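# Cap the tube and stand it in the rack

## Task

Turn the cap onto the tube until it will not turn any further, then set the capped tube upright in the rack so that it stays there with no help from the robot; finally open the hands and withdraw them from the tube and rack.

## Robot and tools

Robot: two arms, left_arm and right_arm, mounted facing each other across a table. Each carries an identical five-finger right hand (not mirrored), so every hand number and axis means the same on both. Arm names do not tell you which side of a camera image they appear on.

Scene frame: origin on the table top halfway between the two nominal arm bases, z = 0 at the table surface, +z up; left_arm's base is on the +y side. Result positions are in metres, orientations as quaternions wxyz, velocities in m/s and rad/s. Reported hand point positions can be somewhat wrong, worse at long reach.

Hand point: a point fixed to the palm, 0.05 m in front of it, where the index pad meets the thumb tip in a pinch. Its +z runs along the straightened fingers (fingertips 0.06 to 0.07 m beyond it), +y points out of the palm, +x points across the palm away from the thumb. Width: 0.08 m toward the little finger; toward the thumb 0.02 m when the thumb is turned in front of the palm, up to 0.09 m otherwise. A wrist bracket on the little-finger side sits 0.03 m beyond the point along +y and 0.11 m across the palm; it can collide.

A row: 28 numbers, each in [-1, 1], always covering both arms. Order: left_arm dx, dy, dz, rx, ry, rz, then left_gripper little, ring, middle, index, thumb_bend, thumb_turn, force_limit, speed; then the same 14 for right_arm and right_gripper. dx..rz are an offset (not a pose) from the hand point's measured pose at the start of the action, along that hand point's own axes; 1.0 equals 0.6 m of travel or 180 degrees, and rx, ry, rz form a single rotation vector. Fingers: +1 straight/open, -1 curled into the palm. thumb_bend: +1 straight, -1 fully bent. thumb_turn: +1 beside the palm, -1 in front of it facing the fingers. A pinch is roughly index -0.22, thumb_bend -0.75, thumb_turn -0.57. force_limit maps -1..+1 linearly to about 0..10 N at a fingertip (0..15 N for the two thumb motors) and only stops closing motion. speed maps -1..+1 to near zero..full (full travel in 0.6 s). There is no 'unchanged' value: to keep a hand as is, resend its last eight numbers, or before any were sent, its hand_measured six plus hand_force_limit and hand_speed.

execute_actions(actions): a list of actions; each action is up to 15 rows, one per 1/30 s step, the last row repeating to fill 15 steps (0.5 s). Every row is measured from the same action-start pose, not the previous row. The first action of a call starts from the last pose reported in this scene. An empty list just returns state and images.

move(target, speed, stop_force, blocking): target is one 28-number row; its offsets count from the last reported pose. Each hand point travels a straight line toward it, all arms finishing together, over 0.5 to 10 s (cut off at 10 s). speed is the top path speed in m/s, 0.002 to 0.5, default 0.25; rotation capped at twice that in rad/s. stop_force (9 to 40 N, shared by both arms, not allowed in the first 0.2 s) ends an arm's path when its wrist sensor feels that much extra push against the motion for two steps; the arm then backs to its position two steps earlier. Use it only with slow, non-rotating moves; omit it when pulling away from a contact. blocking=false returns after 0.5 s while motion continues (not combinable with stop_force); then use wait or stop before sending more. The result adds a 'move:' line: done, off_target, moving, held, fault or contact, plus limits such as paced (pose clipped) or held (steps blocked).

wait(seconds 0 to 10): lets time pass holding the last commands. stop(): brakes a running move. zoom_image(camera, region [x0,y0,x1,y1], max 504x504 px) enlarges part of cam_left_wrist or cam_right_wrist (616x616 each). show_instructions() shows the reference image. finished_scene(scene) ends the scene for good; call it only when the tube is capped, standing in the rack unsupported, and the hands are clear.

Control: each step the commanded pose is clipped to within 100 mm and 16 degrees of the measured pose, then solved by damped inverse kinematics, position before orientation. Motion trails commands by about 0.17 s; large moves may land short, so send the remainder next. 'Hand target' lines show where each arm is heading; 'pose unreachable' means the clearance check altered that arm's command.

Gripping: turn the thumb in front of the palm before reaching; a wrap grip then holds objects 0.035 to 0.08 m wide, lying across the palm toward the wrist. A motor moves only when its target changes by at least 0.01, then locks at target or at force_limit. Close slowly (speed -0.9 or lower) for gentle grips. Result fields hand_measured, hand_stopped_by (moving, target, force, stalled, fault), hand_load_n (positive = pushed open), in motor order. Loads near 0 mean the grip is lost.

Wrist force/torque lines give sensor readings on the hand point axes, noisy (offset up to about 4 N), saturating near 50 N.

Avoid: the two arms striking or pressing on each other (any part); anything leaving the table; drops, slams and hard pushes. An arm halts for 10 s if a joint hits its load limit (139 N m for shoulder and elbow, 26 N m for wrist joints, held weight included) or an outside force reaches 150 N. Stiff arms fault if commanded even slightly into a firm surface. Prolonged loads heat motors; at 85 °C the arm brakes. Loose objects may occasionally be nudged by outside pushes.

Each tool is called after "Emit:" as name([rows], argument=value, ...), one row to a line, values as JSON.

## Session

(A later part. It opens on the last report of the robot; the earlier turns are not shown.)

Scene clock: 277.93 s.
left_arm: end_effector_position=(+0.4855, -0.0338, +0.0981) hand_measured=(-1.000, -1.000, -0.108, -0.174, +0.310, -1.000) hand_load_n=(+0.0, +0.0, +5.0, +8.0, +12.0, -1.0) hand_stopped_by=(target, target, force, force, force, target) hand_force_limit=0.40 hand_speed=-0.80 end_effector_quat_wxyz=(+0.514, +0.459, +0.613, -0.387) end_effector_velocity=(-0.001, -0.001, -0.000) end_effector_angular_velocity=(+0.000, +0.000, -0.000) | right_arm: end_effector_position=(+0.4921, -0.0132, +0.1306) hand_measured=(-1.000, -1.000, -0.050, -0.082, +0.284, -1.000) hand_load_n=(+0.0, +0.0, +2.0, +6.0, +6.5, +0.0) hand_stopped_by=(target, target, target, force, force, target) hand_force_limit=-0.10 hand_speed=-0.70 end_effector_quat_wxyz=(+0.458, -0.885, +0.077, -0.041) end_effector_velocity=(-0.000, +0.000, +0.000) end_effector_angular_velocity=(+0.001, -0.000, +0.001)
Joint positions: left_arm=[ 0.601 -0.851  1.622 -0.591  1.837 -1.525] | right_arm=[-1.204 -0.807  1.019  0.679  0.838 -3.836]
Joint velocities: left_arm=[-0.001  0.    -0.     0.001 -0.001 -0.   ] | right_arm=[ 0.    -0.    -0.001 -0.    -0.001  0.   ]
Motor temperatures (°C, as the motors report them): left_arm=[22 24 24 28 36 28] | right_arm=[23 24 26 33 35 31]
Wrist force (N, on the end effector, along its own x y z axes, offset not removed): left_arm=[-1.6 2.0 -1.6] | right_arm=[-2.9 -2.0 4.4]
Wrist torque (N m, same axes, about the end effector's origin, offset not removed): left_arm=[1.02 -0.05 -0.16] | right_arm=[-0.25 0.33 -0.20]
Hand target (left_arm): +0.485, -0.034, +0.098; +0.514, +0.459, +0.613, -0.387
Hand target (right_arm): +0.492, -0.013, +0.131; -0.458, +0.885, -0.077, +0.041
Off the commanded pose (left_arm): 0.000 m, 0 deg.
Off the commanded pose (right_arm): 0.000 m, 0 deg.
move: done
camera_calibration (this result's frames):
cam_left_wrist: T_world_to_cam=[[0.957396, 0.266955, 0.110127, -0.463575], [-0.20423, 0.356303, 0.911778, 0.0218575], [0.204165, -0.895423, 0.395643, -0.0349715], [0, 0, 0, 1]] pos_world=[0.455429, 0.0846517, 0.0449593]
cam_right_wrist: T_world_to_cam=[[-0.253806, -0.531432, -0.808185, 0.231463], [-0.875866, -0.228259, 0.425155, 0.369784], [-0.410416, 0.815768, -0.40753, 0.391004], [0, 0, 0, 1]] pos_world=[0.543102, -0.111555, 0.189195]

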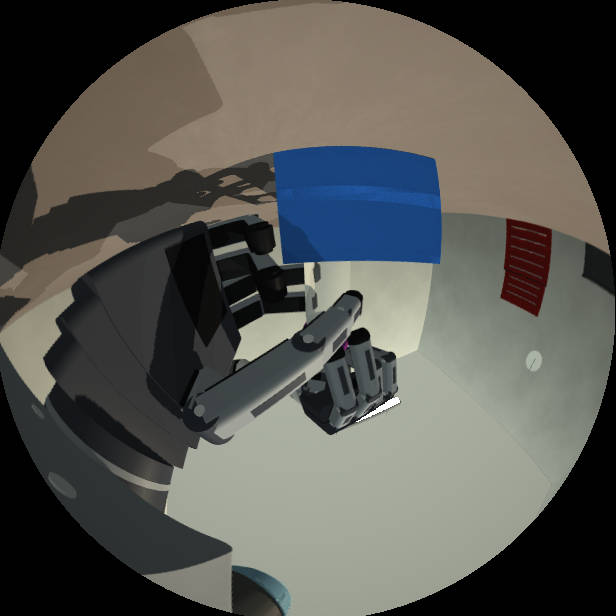

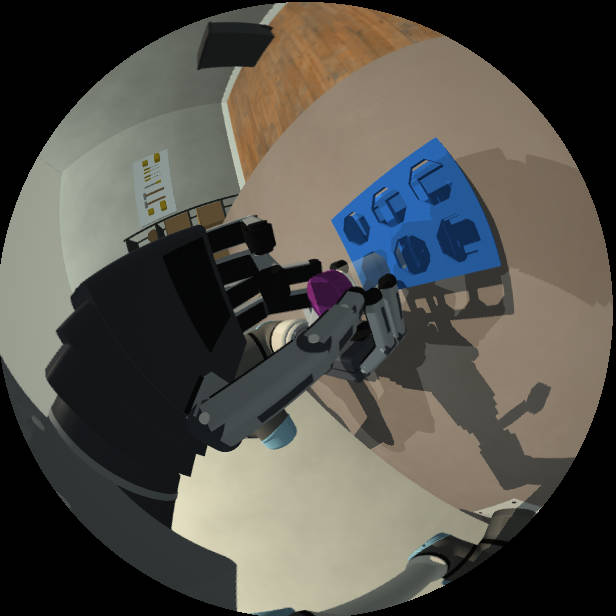

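Emit:
move(target=[0,0,0,0,0,0,-1,-1,-0.5,-0.5,0.1,-1,0.4,-0.8,0.0231,0.0003,0.0022,0,0.34,0.2408,-1,-1,-0.05,-0.085,0.2,-1,-0.1,-0.7], speed=0.35)

Emit:
move(target=[0,0,0,0,0,0,-1,-1,-0.5,-0.5,0.1,-1,0.4,-0.8,-0.0045,0.0127,-0.0189,0,-0.34,-0.2408,-1,-1,0.12,0.1,0.45,-1,-0.2,0.5], speed=0.4)

Emit:
move(target=[0,0,0,0,0,0,-1,-1,-0.5,-0.5,0.1,-1,0.4,-0.8,0,0,0,0,0,0,-1,-1,-0.05,-0.085,0.2,-1,-0.1,-0.7])

Emit:
move(target=[0,0,0,0,0,0,-1,-1,-0.5,-0.5,0.1,-1,0.4,-0.8,0.0231,0.0003,0.0022,0,0.34,0.2408,-1,-1,-0.05,-0.085,0.2,-1,-0.1,-0.7], speed=0.35)

Emit:
move(target=[0,0,0,0,0,0,-1,-1,-0.5,-0.5,0.1,-1,0.4,-0.8,-0.0045,0.0127,-0.0189,0,-0.34,-0.2408,-1,-1,0.12,0.1,0.45,-1,-0.2,0.5], speed=0.4)

Emit:
move(target=[0,0,0,0,0,0,-1,-1,-0.5,-0.5,0.1,-1,0.4,-0.8,0,0,0,0,0,0,-1,-1,-0.05,-0.085,0.2,-1,-0.1,-0.7])

Emit:
move(target=[0,0,0,0,0,0,-1,-1,-0.5,-0.5,0.1,-1,0.4,-0.8,0.0231,0.0003,0.0022,0,0.34,0.2408,-1,-1,-0.05,-0.085,0.2,-1,-0.1,-0.7], speed=0.35)

Emit:
move(target=[0,0,0,0,0,0,-1,-1,-0.5,-0.5,0.1,-1,0.4,-0.8,-0.0045,0.0127,-0.0189,0,-0.34,-0.2408,-1,-1,0.12,0.1,0.45,-1,-0.2,0.5], speed=0.4)

Emit:
zoom_image(camera="cam_right_wrist", region=[290,220,416,346])

Scene clock: 312.27 s.
left_arm: end_effector_position=(+0.4855, -0.0338, +0.0981) hand_measured=(-1.000, -1.000, -0.108, -0.174, +0.310, -1.000) hand_load_n=(+0.0, +0.0, +3.5, +7.5, +12.0, -1.5) hand_stopped_by=(target, target, force, force, force, target) hand_force_limit=0.40 hand_speed=-0.80 end_effector_quat_wxyz=(+0.514, +0.459, +0.613, -0.387) end_effector_velocity=(+0.001, +0.000, +0.001) end_effector_angular_velocity=(-0.001, -0.001, +0.001) | right_arm: end_effector_position=(+0.5059, -0.0148, +0.1295) hand_measured=(-1.000, -1.000, -0.050, -0.082, +0.284, -1.000) hand_load_n=(+0.0, +0.0, +1.0, +5.5, +6.5, -0.5) hand_stopped_by=(target, target, target, force, force, target) hand_force_limit=-0.10 hand_speed=-0.70 end_effector_quat_wxyz=(+0.339, -0.655, +0.599, -0.311) end_effector_velocity=(+0.000, +0.001, +0.000) end_effector_angular_velocity=(-0.000, +0.003, -0.009)
Joint positions: left_arm=[ 0.601 -0.851  1.622 -0.591  1.837 -1.525] | right_arm=[-0.883 -0.879  1.117  0.494  2.101 -2.717]
Joint velocities: left_arm=[ 0.001 -0.    -0.001 -0.001  0.     0.   ] | right_arm=[ 0.002  0.006 -0.012  0.013  0.008  0.01 ]
Motor temperatures (°C, as the motors report them): left_arm=[22 24 24 28 36 28] | right_arm=[23 24 26 33 35 31]
Wrist force (N, on the end effector, along its own x y z axes, offset not removed): left_arm=[2.1 -0.5 1.2] | right_arm=[-1.8 -3.5 -0.7]
Wrist torque (N m, same axes, about the end effector's origin, offset not removed): left_arm=[-0.04 -0.10 -0.23] | right_arm=[-0.35 0.26 -0.05]
Hand target (left_arm): +0.485, -0.034, +0.098; +0.514, +0.459, +0.613, -0.387
Hand target (right_arm): +0.506, -0.015, +0.129; -0.338, +0.655, -0.600, +0.311
Off the commanded pose (left_arm): 0.000 m, 0 deg.
Off the commanded pose (right_arm): 0.000 m, 0 deg.
move: done
camera_calibration (this result's frames):
cam_left_wrist: T_world_to_cam=[[0.957398, 0.266947, 0.110126, -0.463575], [-0.204225, 0.356307, 0.911777, 0.0218554], [0.204157, -0.895424, 0.395645, -0.0349684], [0, 0, 0, 1]] pos_world=[0.455428, 0.0846509, 0.0449595]
cam_right_wrist: T_world_to_cam=[[-0.578333, 0.107801, -0.808647, 0.406877], [-0.448471, 0.786005, 0.425523, 0.180737], [0.681473, 0.608749, -0.406227, -0.158101], [0, 0, 0, 1]] pos_world=[0.424107, -0.0896782, 0.187887]

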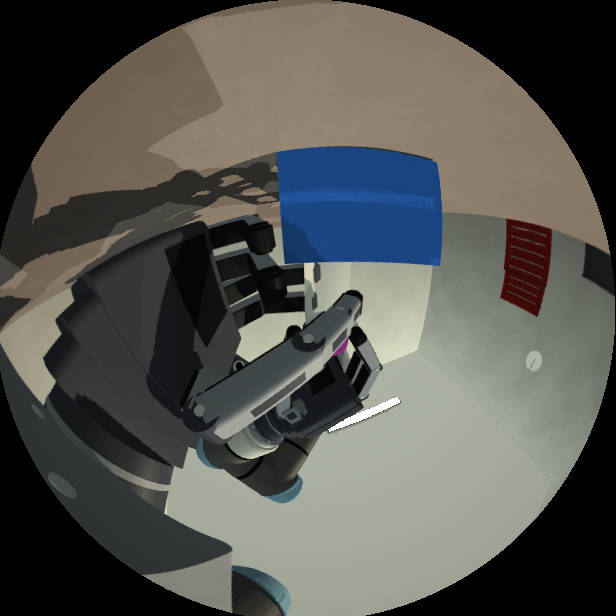

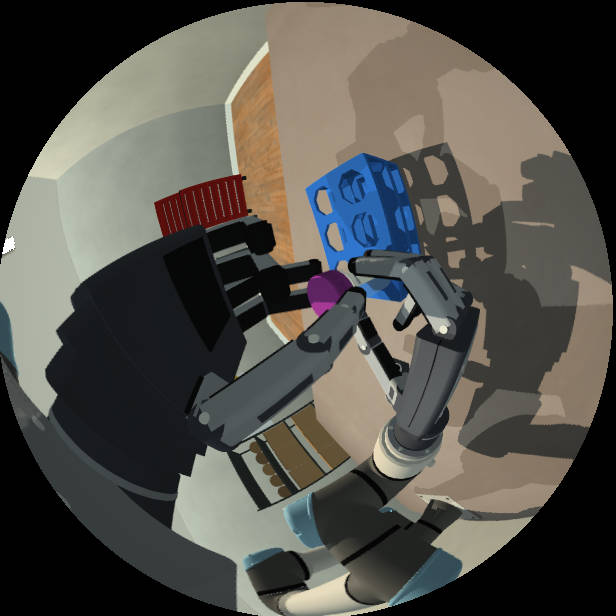

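Scene clock: 314.53 s.
left_arm: end_effector_position=(+0.4855, -0.0338, +0.0981) hand_measured=(-1.000, -1.000, -0.108, -0.174, +0.310, -1.000) hand_load_n=(+0.0, +0.0, +3.5, +7.5, +12.0, -1.5) hand_stopped_by=(target, target, force, force, force, target) hand_force_limit=0.40 hand_speed=-0.80 end_effector_quat_wxyz=(+0.514, +0.459, +0.613, -0.387) end_effector_velocity=(+0.000, +0.000, +0.000) end_effector_angular_velocity=(-0.000, -0.000, +0.001) | right_arm: end_effector_position=(+0.4920, -0.0132, +0.1301) hand_measured=(-1.000, -1.000, +0.120, +0.100, +0.450, -1.000) hand_load_n=(+0.0, +0.0, +0.0, +0.0, +0.0, +0.0) hand_stopped_by=(target, target, target, target, target, target) hand_force_limit=-0.20 hand_speed=0.50 end_effector_quat_wxyz=(+0.458, -0.885, +0.077, -0.042) end_effector_velocity=(-0.000, -0.000, -0.001) end_effector_angular_velocity=(-0.006, +0.005, +0.008)
Joint positions: left_arm=[ 0.601 -0.851  1.622 -0.591  1.837 -1.525] | right_arm=[-1.204 -0.808  1.021  0.676  0.838 -3.835]
Joint velocities: left_arm=[ 0.001  0.     0.    -0.    -0.     0.   ] | right_arm=[-0.     0.009 -0.013  0.019 -0.003 -0.012]
Motor temperatures (°C, as the motors report them): left_arm=[22 24 24 28 36 28] | right_arm=[23 24 26 33 35 31]
Wrist force (N, on the end effector, along its own x y z axes, offset not removed): left_arm=[1.4 -1.0 1.4] | right_arm=[0.5 0.6 1.0]
Wrist torque (N m, same axes, about the end effector's origin, offset not removed): left_arm=[0.00 -0.42 -0.13] | right_arm=[0.19 -0.10 0.25]
Hand target (left_arm): +0.485, -0.034, +0.098; +0.514, +0.459, +0.613, -0.387
Hand target (right_arm): +0.492, -0.013, +0.130; -0.458, +0.885, -0.077, +0.041
Off the commanded pose (left_arm): 0.000 m, 0 deg.
Off the commanded pose (right_arm): 0.000 m, 0 deg.
move: done
camera_calibration (this result's frames):
cam_left_wrist: T_world_to_cam=[[0.957396, 0.266954, 0.110126, -0.463579], [-0.204228, 0.356305, 0.911777, 0.0218561], [0.204164, -0.895423, 0.395645, -0.034969], [0, 0, 0, 1]] pos_world=[0.455432, 0.0846547, 0.0449594]
cam_right_wrist: T_world_to_cam=[[-0.253277, -0.530888, -0.808708, 0.230845], [-0.876143, -0.228545, 0.424429, 0.370193], [-0.41015, 0.816043, -0.407248, 0.390591], [0, 0, 0, 1]] pos_world=[0.543011, -0.111581, 0.188634]

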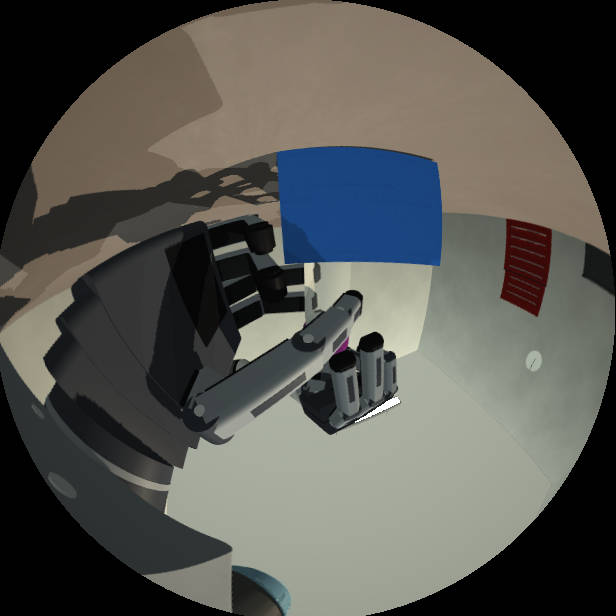

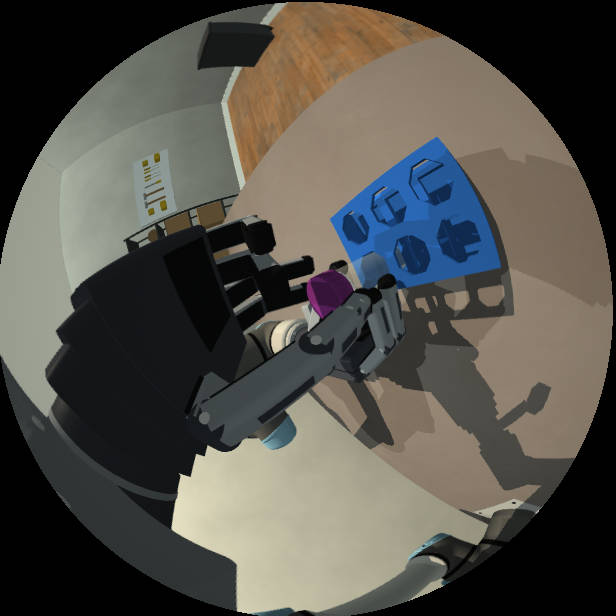

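Scene clock: 315.40 s.
left_arm: end_effector_position=(+0.4855, -0.0338, +0.0981) hand_measured=(-1.000, -1.000, -0.108, -0.174, +0.310, -1.000) hand_load_n=(+0.0, +0.0, +4.0, +8.0, +11.5, -1.0) hand_stopped_by=(target, target, force, force, force, target) hand_force_limit=0.40 hand_speed=-0.80 end_effector_quat_wxyz=(+0.514, +0.459, +0.613, -0.387) end_effector_velocity=(+0.001, +0.001, +0.000) end_effector_angular_velocity=(-0.000, -0.001, +0.003) | right_arm: end_effector_position=(+0.4920, -0.0132, +0.1301) hand_measured=(-1.000, -1.000, -0.050, -0.082, +0.264, -1.000) hand_load_n=(+0.0, +0.0, +1.0, +7.0, +7.0, -0.5) hand_stopped_by=(target, target, target, force, force, target) hand_force_limit=-0.10 hand_speed=-0.70 end_effector_quat_wxyz=(+0.458, -0.885, +0.077, -0.042) end_effector_velocity=(-0.000, +0.000, +0.000) end_effector_angular_velocity=(+0.001, +0.001, +0.001)
Joint positions: left_arm=[ 0.601 -0.851  1.622 -0.591  1.837 -1.525] | right_arm=[-1.204 -0.807  1.021  0.676  0.838 -3.835]
Joint velocities: left_arm=[ 0.002 -0.    -0.    -0.001 -0.002  0.   ] | right_arm=[ 0.    -0.     0.     0.001 -0.001  0.   ]
Motor temperatures (°C, as the motors report them): left_arm=[22 24 24 28 36 28] | right_arm=[23 24 26 33 35 31]
Wrist force (N, on the end effector, along its own x y z axes, offset not removed): left_arm=[-3.7 -0.5 1.7] | right_arm=[-1.5 -0.2 1.9]
Wrist torque (N m, same axes, about the end effector's origin, offset not removed): left_arm=[0.20 0.24 -0.37] | right_arm=[0.13 0.10 -0.03]
Hand target (left_arm): +0.485, -0.034, +0.098; +0.514, +0.459, +0.613, -0.387
Hand target (right_arm): +0.492, -0.013, +0.130; -0.458, +0.885, -0.077, +0.042
Off the commanded pose (left_arm): 0.000 m, 0 deg.
Off the commanded pose (right_arm): 0.000 m, 0 deg.
move: done
camera_calibration (this result's frames):
cam_left_wrist: T_world_to_cam=[[0.957396, 0.266954, 0.110126, -0.463579], [-0.204228, 0.356305, 0.911777, 0.0218562], [0.204164, -0.895423, 0.395645, -0.034969], [0, 0, 0, 1]] pos_world=[0.455432, 0.0846546, 0.0449595]
cam_right_wrist: T_world_to_cam=[[-0.253286, -0.530888, -0.808705, 0.230833], [-0.876138, -0.228546, 0.424439, 0.370203], [-0.410156, 0.816042, -0.407244, 0.390585], [0, 0, 0, 1]] pos_world=[0.543017, -0.111579, 0.188611]

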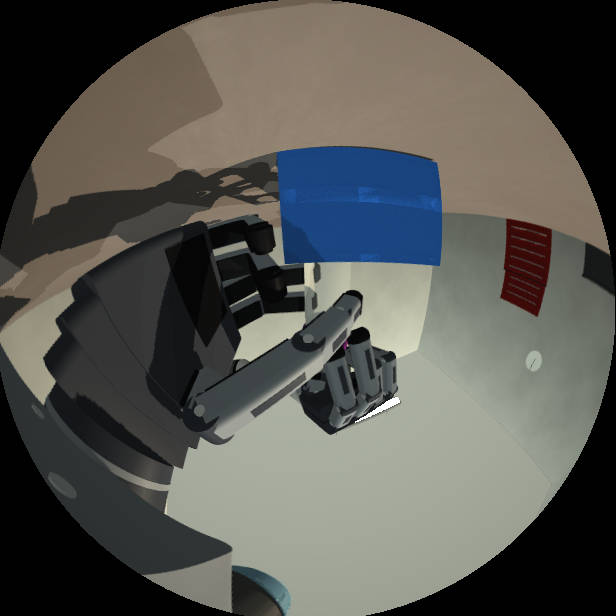

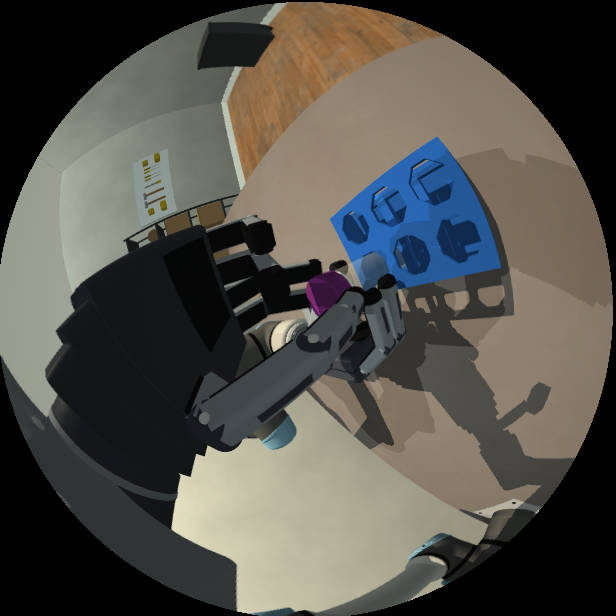

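Scene clock: 317.87 s.
left_arm: end_effector_position=(+0.4855, -0.0338, +0.0981) hand_measured=(-1.000, -1.000, -0.108, -0.174, +0.310, -1.000) hand_load_n=(+0.0, +0.0, +3.0, +7.0, +12.5, -2.0) hand_stopped_by=(target, target, force, force, force, target) hand_force_limit=0.40 hand_speed=-0.80 end_effector_quat_wxyz=(+0.514, +0.459, +0.613, -0.387) end_effector_velocity=(-0.001, -0.001, -0.000) end_effector_angular_velocity=(+0.001, +0.000, -0.001) | right_arm: end_effector_position=(+0.5058, -0.0148, +0.1289) hand_measured=(-1.000, -1.000, -0.050, -0.082, +0.264, -1.000) hand_load_n=(+0.0, +0.0, +0.5, +7.0, +7.0, -2.0) hand_stopped_by=(target, target, target, force, force, target) hand_force_limit=-0.10 hand_speed=-0.70 end_effector_quat_wxyz=(+0.339, -0.655, +0.599, -0.311) end_effector_velocity=(+0.000, +0.000, -0.001) end_effector_angular_velocity=(-0.003, +0.003, -0.009)
Joint positions: left_arm=[ 0.601 -0.851  1.622 -0.591  1.837 -1.525] | right_arm=[-0.883 -0.879  1.119  0.491  2.101 -2.717]
Joint velocities: left_arm=[-0.001 -0.    -0.     0.001  0.     0.   ] | right_arm=[ 0.002  0.007 -0.011  0.013  0.008  0.008]
Motor temperatures (°C, as the motors report them): left_arm=[22 24 24 28 36 28] | right_arm=[23 24 26 33 35 31]
Wrist force (N, on the end effector, along its own x y z axes, offset not removed): left_arm=[3.2 0.4 -1.7] | right_arm=[0.6 -1.3 -2.7]
Wrist torque (N m, same axes, about the end effector's origin, offset not removed): left_arm=[0.07 -0.48 -0.08] | right_arm=[0.16 0.16 -0.09]
Hand target (left_arm): +0.485, -0.034, +0.098; +0.514, +0.459, +0.613, -0.387
Hand target (right_arm): +0.506, -0.015, +0.129; -0.339, +0.655, -0.600, +0.311
Off the commanded pose (left_arm): 0.000 m, 0 deg.
Off the commanded pose (right_arm): 0.000 m, 0 deg.
move: done
camera_calibration (this result's frames):
cam_left_wrist: T_world_to_cam=[[0.957396, 0.266954, 0.110126, -0.463579], [-0.204228, 0.356305, 0.911777, 0.0218562], [0.204164, -0.895423, 0.395645, -0.0349691], [0, 0, 0, 1]] pos_world=[0.455432, 0.0846547, 0.0449595]
cam_right_wrist: T_world_to_cam=[[-0.577814, 0.108349, -0.808945, 0.406195], [-0.448742, 0.785719, 0.425766, 0.181039], [0.681735, 0.609021, -0.405378, -0.158538], [0, 0, 0, 1]] pos_world=[0.424026, -0.0897034, 0.187241]

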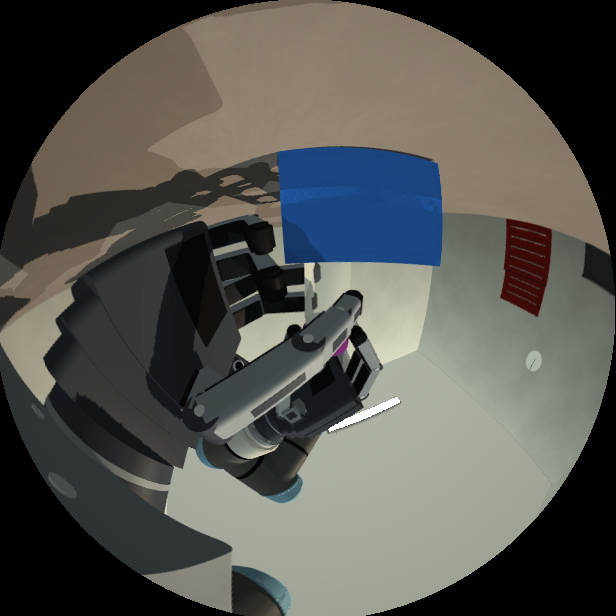

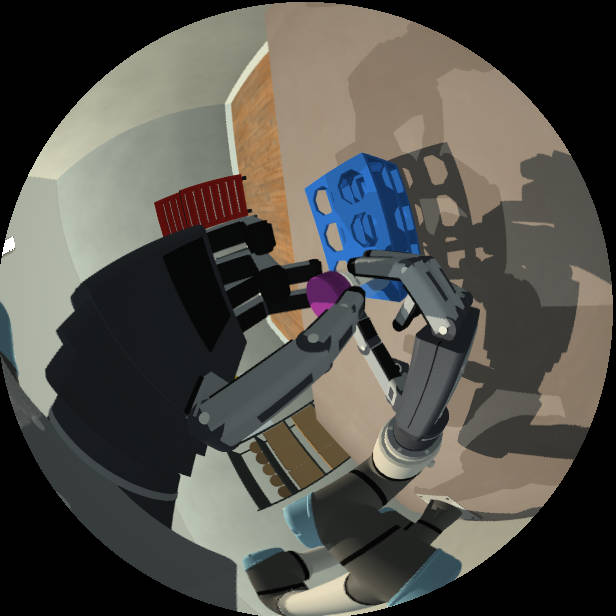

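Scene clock: 320.13 s.
left_arm: end_effector_position=(+0.4855, -0.0338, +0.0981) hand_measured=(-1.000, -1.000, -0.108, -0.174, +0.310, -1.000) hand_load_n=(+0.0, +0.0, +3.5, +7.5, +12.0, -1.5) hand_stopped_by=(target, target, force, force, force, target) hand_force_limit=0.40 hand_speed=-0.80 end_effector_quat_wxyz=(+0.514, +0.459, +0.613, -0.387) end_effector_velocity=(+0.001, +0.000, +0.000) end_effector_angular_velocity=(-0.001, -0.000, +0.001) | right_arm: end_effector_position=(+0.4920, -0.0132, +0.1295) hand_measured=(-1.000, -1.000, +0.120, +0.100, +0.450, -1.000) hand_load_n=(+0.0, +0.0, +0.0, +0.0, +0.0, +0.0) hand_stopped_by=(target, target, target, target, target, target) hand_force_limit=-0.20 hand_speed=0.50 end_effector_quat_wxyz=(+0.458, -0.884, +0.077, -0.042) end_effector_velocity=(+0.000, +0.000, +0.000) end_effector_angular_velocity=(-0.004, +0.002, +0.011)
Joint positions: left_arm=[ 0.601 -0.851  1.622 -0.591  1.837 -1.525] | right_arm=[-1.204 -0.808  1.023  0.673  0.837 -3.835]
Joint velocities: left_arm=[ 0.001 -0.    -0.001  0.     0.001  0.   ] | right_arm=[-0.     0.009 -0.016  0.019 -0.004 -0.013]
Motor temperatures (°C, as the motors report them): left_arm=[22 24 24 28 36 28] | right_arm=[23 24 26 33 35 31]
Wrist force (N, on the end effector, along its own x y z axes, offset not removed): left_arm=[-1.4 0.8 -0.3] | right_arm=[-6.0 0.8 2.8]
Wrist torque (N m, same axes, about the end effector's origin, offset not removed): left_arm=[0.12 0.31 -0.18] | right_arm=[0.25 0.91 -0.14]
Hand target (left_arm): +0.485, -0.034, +0.098; +0.514, +0.459, +0.613, -0.387
Hand target (right_arm): +0.492, -0.013, +0.130; -0.458, +0.885, -0.077, +0.042
Off the commanded pose (left_arm): 0.000 m, 0 deg.
Off the commanded pose (right_arm): 0.000 m, 0 deg.
move: done
camera_calibration (this result's frames):
cam_left_wrist: T_world_to_cam=[[0.957396, 0.266955, 0.110126, -0.463579], [-0.204229, 0.356305, 0.911777, 0.0218564], [0.204165, -0.895423, 0.395645, -0.0349695], [0, 0, 0, 1]] pos_world=[0.455432, 0.0846547, 0.0449596]
cam_right_wrist: T_world_to_cam=[[-0.25276, -0.530341, -0.809228, 0.230216], [-0.876416, -0.228829, 0.423713, 0.370614], [-0.409888, 0.816318, -0.406961, 0.390174], [0, 0, 0, 1]] pos_world=[0.542929, -0.111606, 0.188049]

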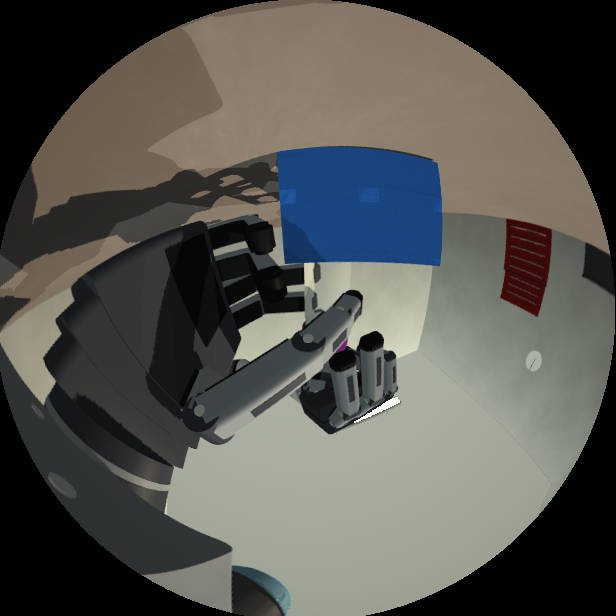

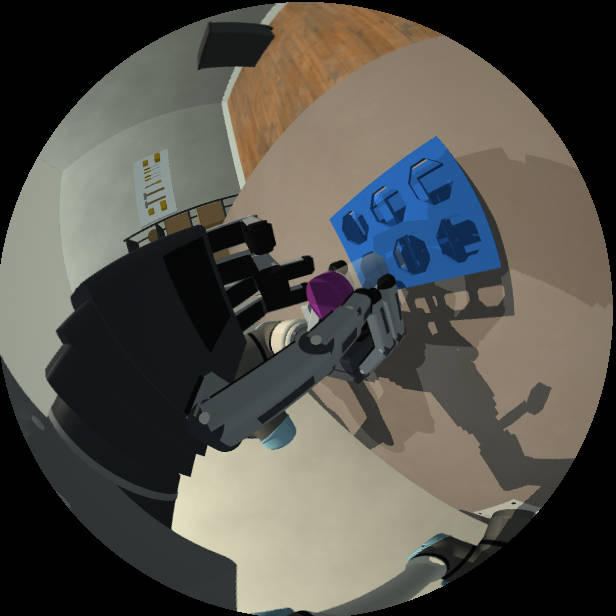

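Scene clock: 321.00 s.
left_arm: end_effector_position=(+0.4855, -0.0338, +0.0981) hand_measured=(-1.000, -1.000, -0.108, -0.174, +0.310, -1.000) hand_load_n=(+0.0, +0.0, +3.5, +8.0, +11.5, -1.5) hand_stopped_by=(target, target, force, force, force, target) hand_force_limit=0.40 hand_speed=-0.80 end_effector_quat_wxyz=(+0.514, +0.459, +0.613, -0.387) end_effector_velocity=(+0.000, +0.001, -0.000) end_effector_angular_velocity=(+0.001, +0.000, +0.001) | right_arm: end_effector_position=(+0.4920, -0.0132, +0.1295) hand_measured=(-1.000, -1.000, -0.050, -0.080, +0.274, -1.000) hand_load_n=(+0.0, +0.0, +0.5, +6.5, +6.5, +0.0) hand_stopped_by=(target, target, target, force, force, target) hand_force_limit=-0.10 hand_speed=-0.70 end_effector_quat_wxyz=(+0.458, -0.884, +0.077, -0.042) end_effector_velocity=(+0.000, -0.000, +0.000) end_effector_angular_velocity=(-0.001, -0.001, -0.000)
Joint positions: left_arm=[ 0.601 -0.851  1.622 -0.591  1.837 -1.525] | right_arm=[-1.204 -0.808  1.023  0.673  0.837 -3.835]
Joint velocities: left_arm=[ 0.    -0.     0.001  0.    -0.     0.   ] | right_arm=[ 0.    -0.    -0.001  0.     0.001 -0.   ]
Motor temperatures (°C, as the motors report them): left_arm=[22 24 24 28 36 28] | right_arm=[23 24 26 33 35 31]
Wrist force (N, on the end effector, along its own x y z axes, offset not removed): left_arm=[-2.6 2.1 0.2] | right_arm=[-4.0 -0.2 2.0]
Wrist torque (N m, same axes, about the end effector's origin, offset not removed): left_arm=[0.75 0.31 -0.41] | right_arm=[-0.05 0.53 -0.34]
Hand target (left_arm): +0.485, -0.034, +0.098; +0.514, +0.459, +0.613, -0.387
Hand target (right_arm): +0.492, -0.013, +0.130; -0.458, +0.884, -0.077, +0.042
Off the commanded pose (left_arm): 0.000 m, 0 deg.
Off the commanded pose (right_arm): 0.000 m, 0 deg.
move: done
camera_calibration (this result's frames):
cam_left_wrist: T_world_to_cam=[[0.957396, 0.266955, 0.110126, -0.463579], [-0.204229, 0.356305, 0.911777, 0.0218564], [0.204165, -0.895423, 0.395645, -0.0349694], [0, 0, 0, 1]] pos_world=[0.455432, 0.0846547, 0.0449596]
cam_right_wrist: T_world_to_cam=[[-0.252778, -0.530345, -0.80922, 0.230206], [-0.876406, -0.228828, 0.423734, 0.370618], [-0.409898, 0.816316, -0.406955, 0.39017], [0, 0, 0, 1]] pos_world=[0.542932, -0.111606, 0.188025]

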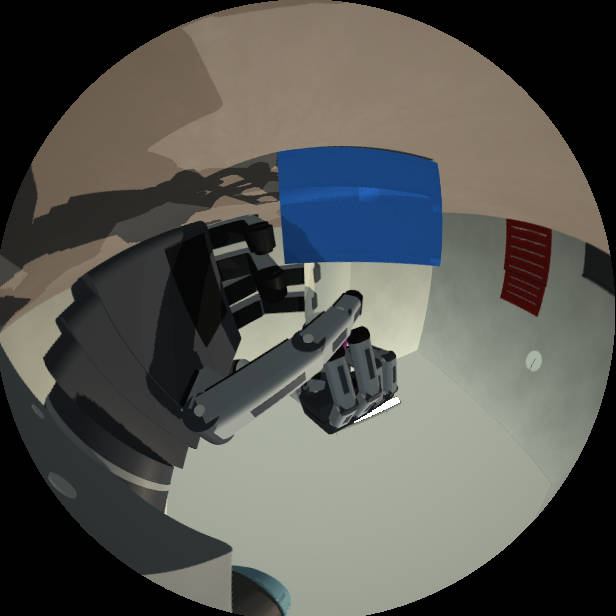

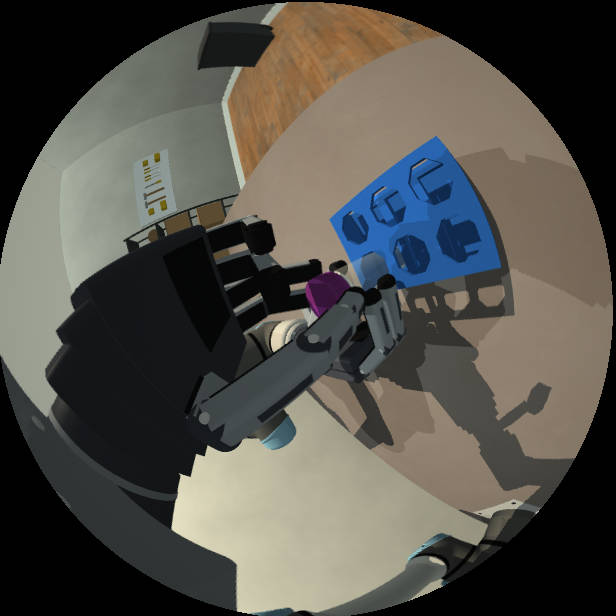

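Scene clock: 323.47 s.
left_arm: end_effector_position=(+0.4855, -0.0338, +0.0981) hand_measured=(-1.000, -1.000, -0.108, -0.174, +0.310, -1.000) hand_load_n=(+0.0, +0.0, +3.0, +6.5, +12.5, -2.0) hand_stopped_by=(target, target, force, force, force, target) hand_force_limit=0.40 hand_speed=-0.80 end_effector_quat_wxyz=(+0.514, +0.459, +0.613, -0.387) end_effector_velocity=(+0.000, +0.000, +0.000) end_effector_angular_velocity=(-0.000, -0.000, +0.001) | right_arm: end_effector_position=(+0.5058, -0.0147, +0.1284) hand_measured=(-1.000, -1.000, -0.050, -0.080, +0.274, -1.000) hand_load_n=(+0.0, +0.0, +0.5, +6.0, +6.5, -1.5) hand_stopped_by=(target, target, target, force, force, target) hand_force_limit=-0.10 hand_speed=-0.70 end_effector_quat_wxyz=(+0.340, -0.655, +0.599, -0.311) end_effector_velocity=(+0.001, +0.000, +0.000) end_effector_angular_velocity=(-0.001, +0.003, -0.010)
Joint positions: left_arm=[ 0.601 -0.851  1.622 -0.591  1.837 -1.525] | right_arm=[-0.883 -0.879  1.121  0.488  2.101 -2.717]
Joint velocities: left_arm=[ 0.    -0.     0.    -0.001 -0.001 -0.   ] | right_arm=[ 0.002  0.006 -0.012  0.013  0.008  0.01 ]
Motor temperatures (°C, as the motors report them): left_arm=[22 24 24 28 36 28] | right_arm=[23 24 26 33 35 31]
Wrist force (N, on the end effector, along its own x y z axes, offset not removed): left_arm=[3.3 2.3 -2.0] | right_arm=[-2.1 1.9 2.8]
Wrist torque (N m, same axes, about the end effector's origin, offset not removed): left_arm=[0.40 -0.59 0.16] | right_arm=[0.29 0.51 -0.25]
Hand target (left_arm): +0.485, -0.034, +0.098; +0.514, +0.459, +0.613, -0.387
Hand target (right_arm): +0.506, -0.015, +0.128; -0.339, +0.654, -0.600, +0.311
Off the commanded pose (left_arm): 0.000 m, 0 deg.
Off the commanded pose (right_arm): 0.000 m, 0 deg.
move: done
camera_calibration (this result's frames):
cam_left_wrist: T_world_to_cam=[[0.957396, 0.266955, 0.110126, -0.463579], [-0.204229, 0.356305, 0.911777, 0.0218564], [0.204165, -0.895423, 0.395645, -0.0349694], [0, 0, 0, 1]] pos_world=[0.455432, 0.0846548, 0.0449595]
cam_right_wrist: T_world_to_cam=[[-0.577315, 0.108882, -0.809229, 0.405511], [-0.449009, 0.785434, 0.42601, 0.181337], [0.681981, 0.609294, -0.404554, -0.158961], [0, 0, 0, 1]] pos_world=[0.423938, -0.0897273, 0.186591]

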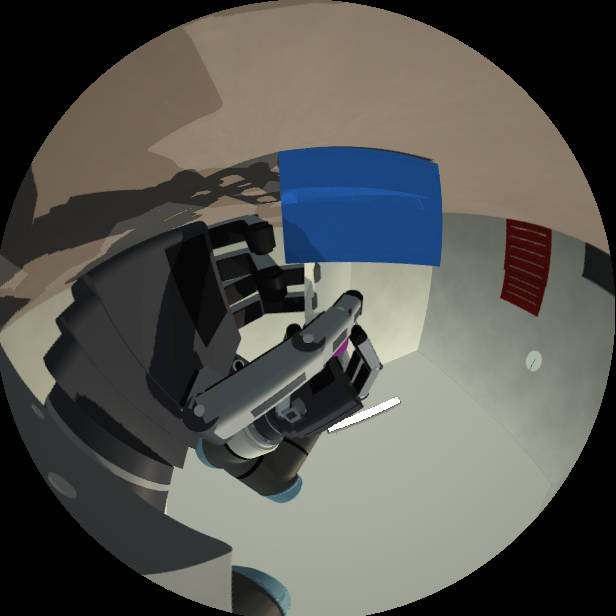

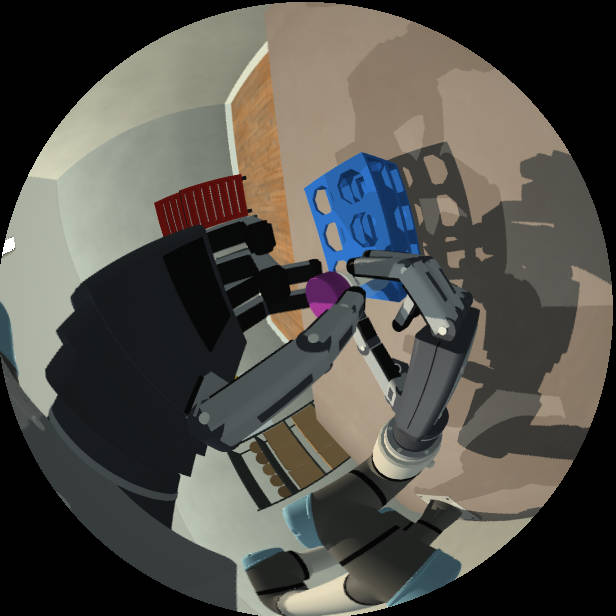

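Scene clock: 325.73 s.
left_arm: end_effector_position=(+0.4855, -0.0338, +0.0981) hand_measured=(-1.000, -1.000, -0.108, -0.174, +0.310, -1.000) hand_load_n=(+0.0, +0.0, +3.5, +7.5, +12.0, -1.5) hand_stopped_by=(target, target, force, force, force, target) hand_force_limit=0.40 hand_speed=-0.80 end_effector_quat_wxyz=(+0.514, +0.459, +0.613, -0.387) end_effector_velocity=(+0.000, -0.000, +0.001) end_effector_angular_velocity=(-0.002, -0.001, -0.001) | right_arm: end_effector_position=(+0.4919, -0.0132, +0.1290) hand_measured=(-1.000, -1.000, +0.120, +0.100, +0.450, -1.000) hand_load_n=(+0.0, +0.0, +0.0, +0.0, +0.0, +0.0) hand_stopped_by=(target, target, target, target, target, target) hand_force_limit=-0.20 hand_speed=0.50 end_effector_quat_wxyz=(+0.459, -0.884, +0.077, -0.042) end_effector_velocity=(+0.000, +0.000, -0.000) end_effector_angular_velocity=(-0.005, +0.002, +0.009)
Joint positions: left_arm=[ 0.601 -0.851  1.622 -0.591  1.837 -1.525] | right_arm=[-1.204 -0.808  1.025  0.67   0.837 -3.835]
Joint velocities: left_arm=[ 0.    -0.    -0.    -0.002  0.001 -0.   ] | right_arm=[-0.     0.008 -0.014  0.018 -0.003 -0.012]
Motor temperatures (°C, as the motors report them): left_arm=[22 24 24 28 36 28] | right_arm=[23 24 26 33 35 31]
Wrist force (N, on the end effector, along its own x y z axes, offset not removed): left_arm=[-1.7 0.8 3.2] | right_arm=[-3.4 -2.2 1.8]
Wrist torque (N m, same axes, about the end effector's origin, offset not removed): left_arm=[0.10 -0.22 -0.22] | right_arm=[-0.37 0.39 0.03]
Hand target (left_arm): +0.485, -0.034, +0.098; +0.514, +0.459, +0.613, -0.387
Hand target (right_arm): +0.492, -0.013, +0.129; -0.458, +0.884, -0.076, +0.042
Off the commanded pose (left_arm): 0.000 m, 0 deg.
Off the commanded pose (right_arm): 0.000 m, 0 deg.
move: done
camera_calibration (this result's frames):
cam_left_wrist: T_world_to_cam=[[0.957396, 0.266955, 0.110126, -0.463579], [-0.204229, 0.356305, 0.911777, 0.0218564], [0.204165, -0.895423, 0.395645, -0.0349694], [0, 0, 0, 1]] pos_world=[0.455432, 0.0846548, 0.0449596]
cam_right_wrist: T_world_to_cam=[[-0.252258, -0.529807, -0.809735, 0.229585], [-0.876675, -0.229115, 0.423021, 0.371021], [-0.409642, 0.816585, -0.406673, 0.38976], [0, 0, 0, 1]] pos_world=[0.542841, -0.11163, 0.187458]

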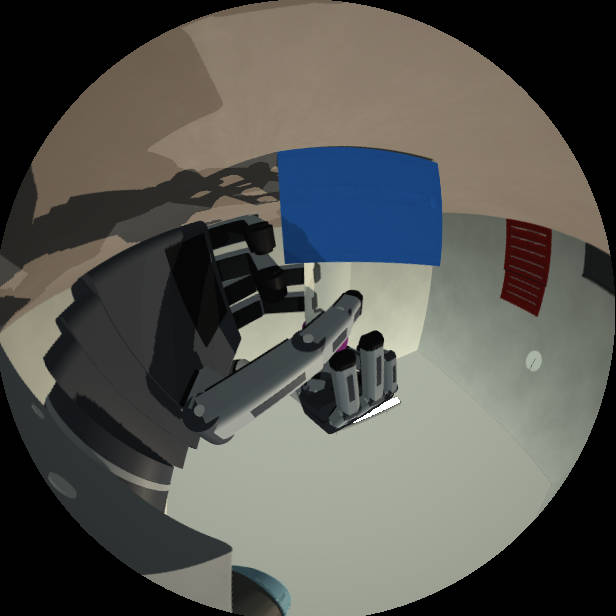

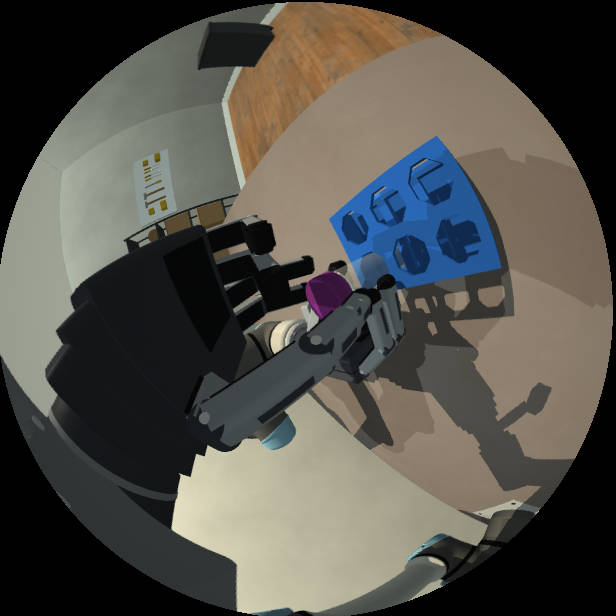

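Region (290, 220, 416, 346) of cam_right_wrist's 616x616 image, scaled by 4.000, with more detail than that image has.

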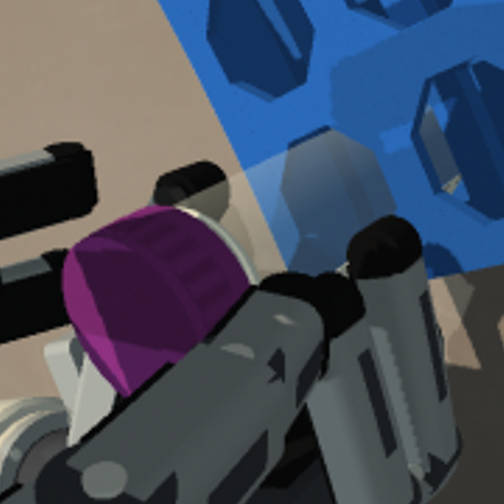

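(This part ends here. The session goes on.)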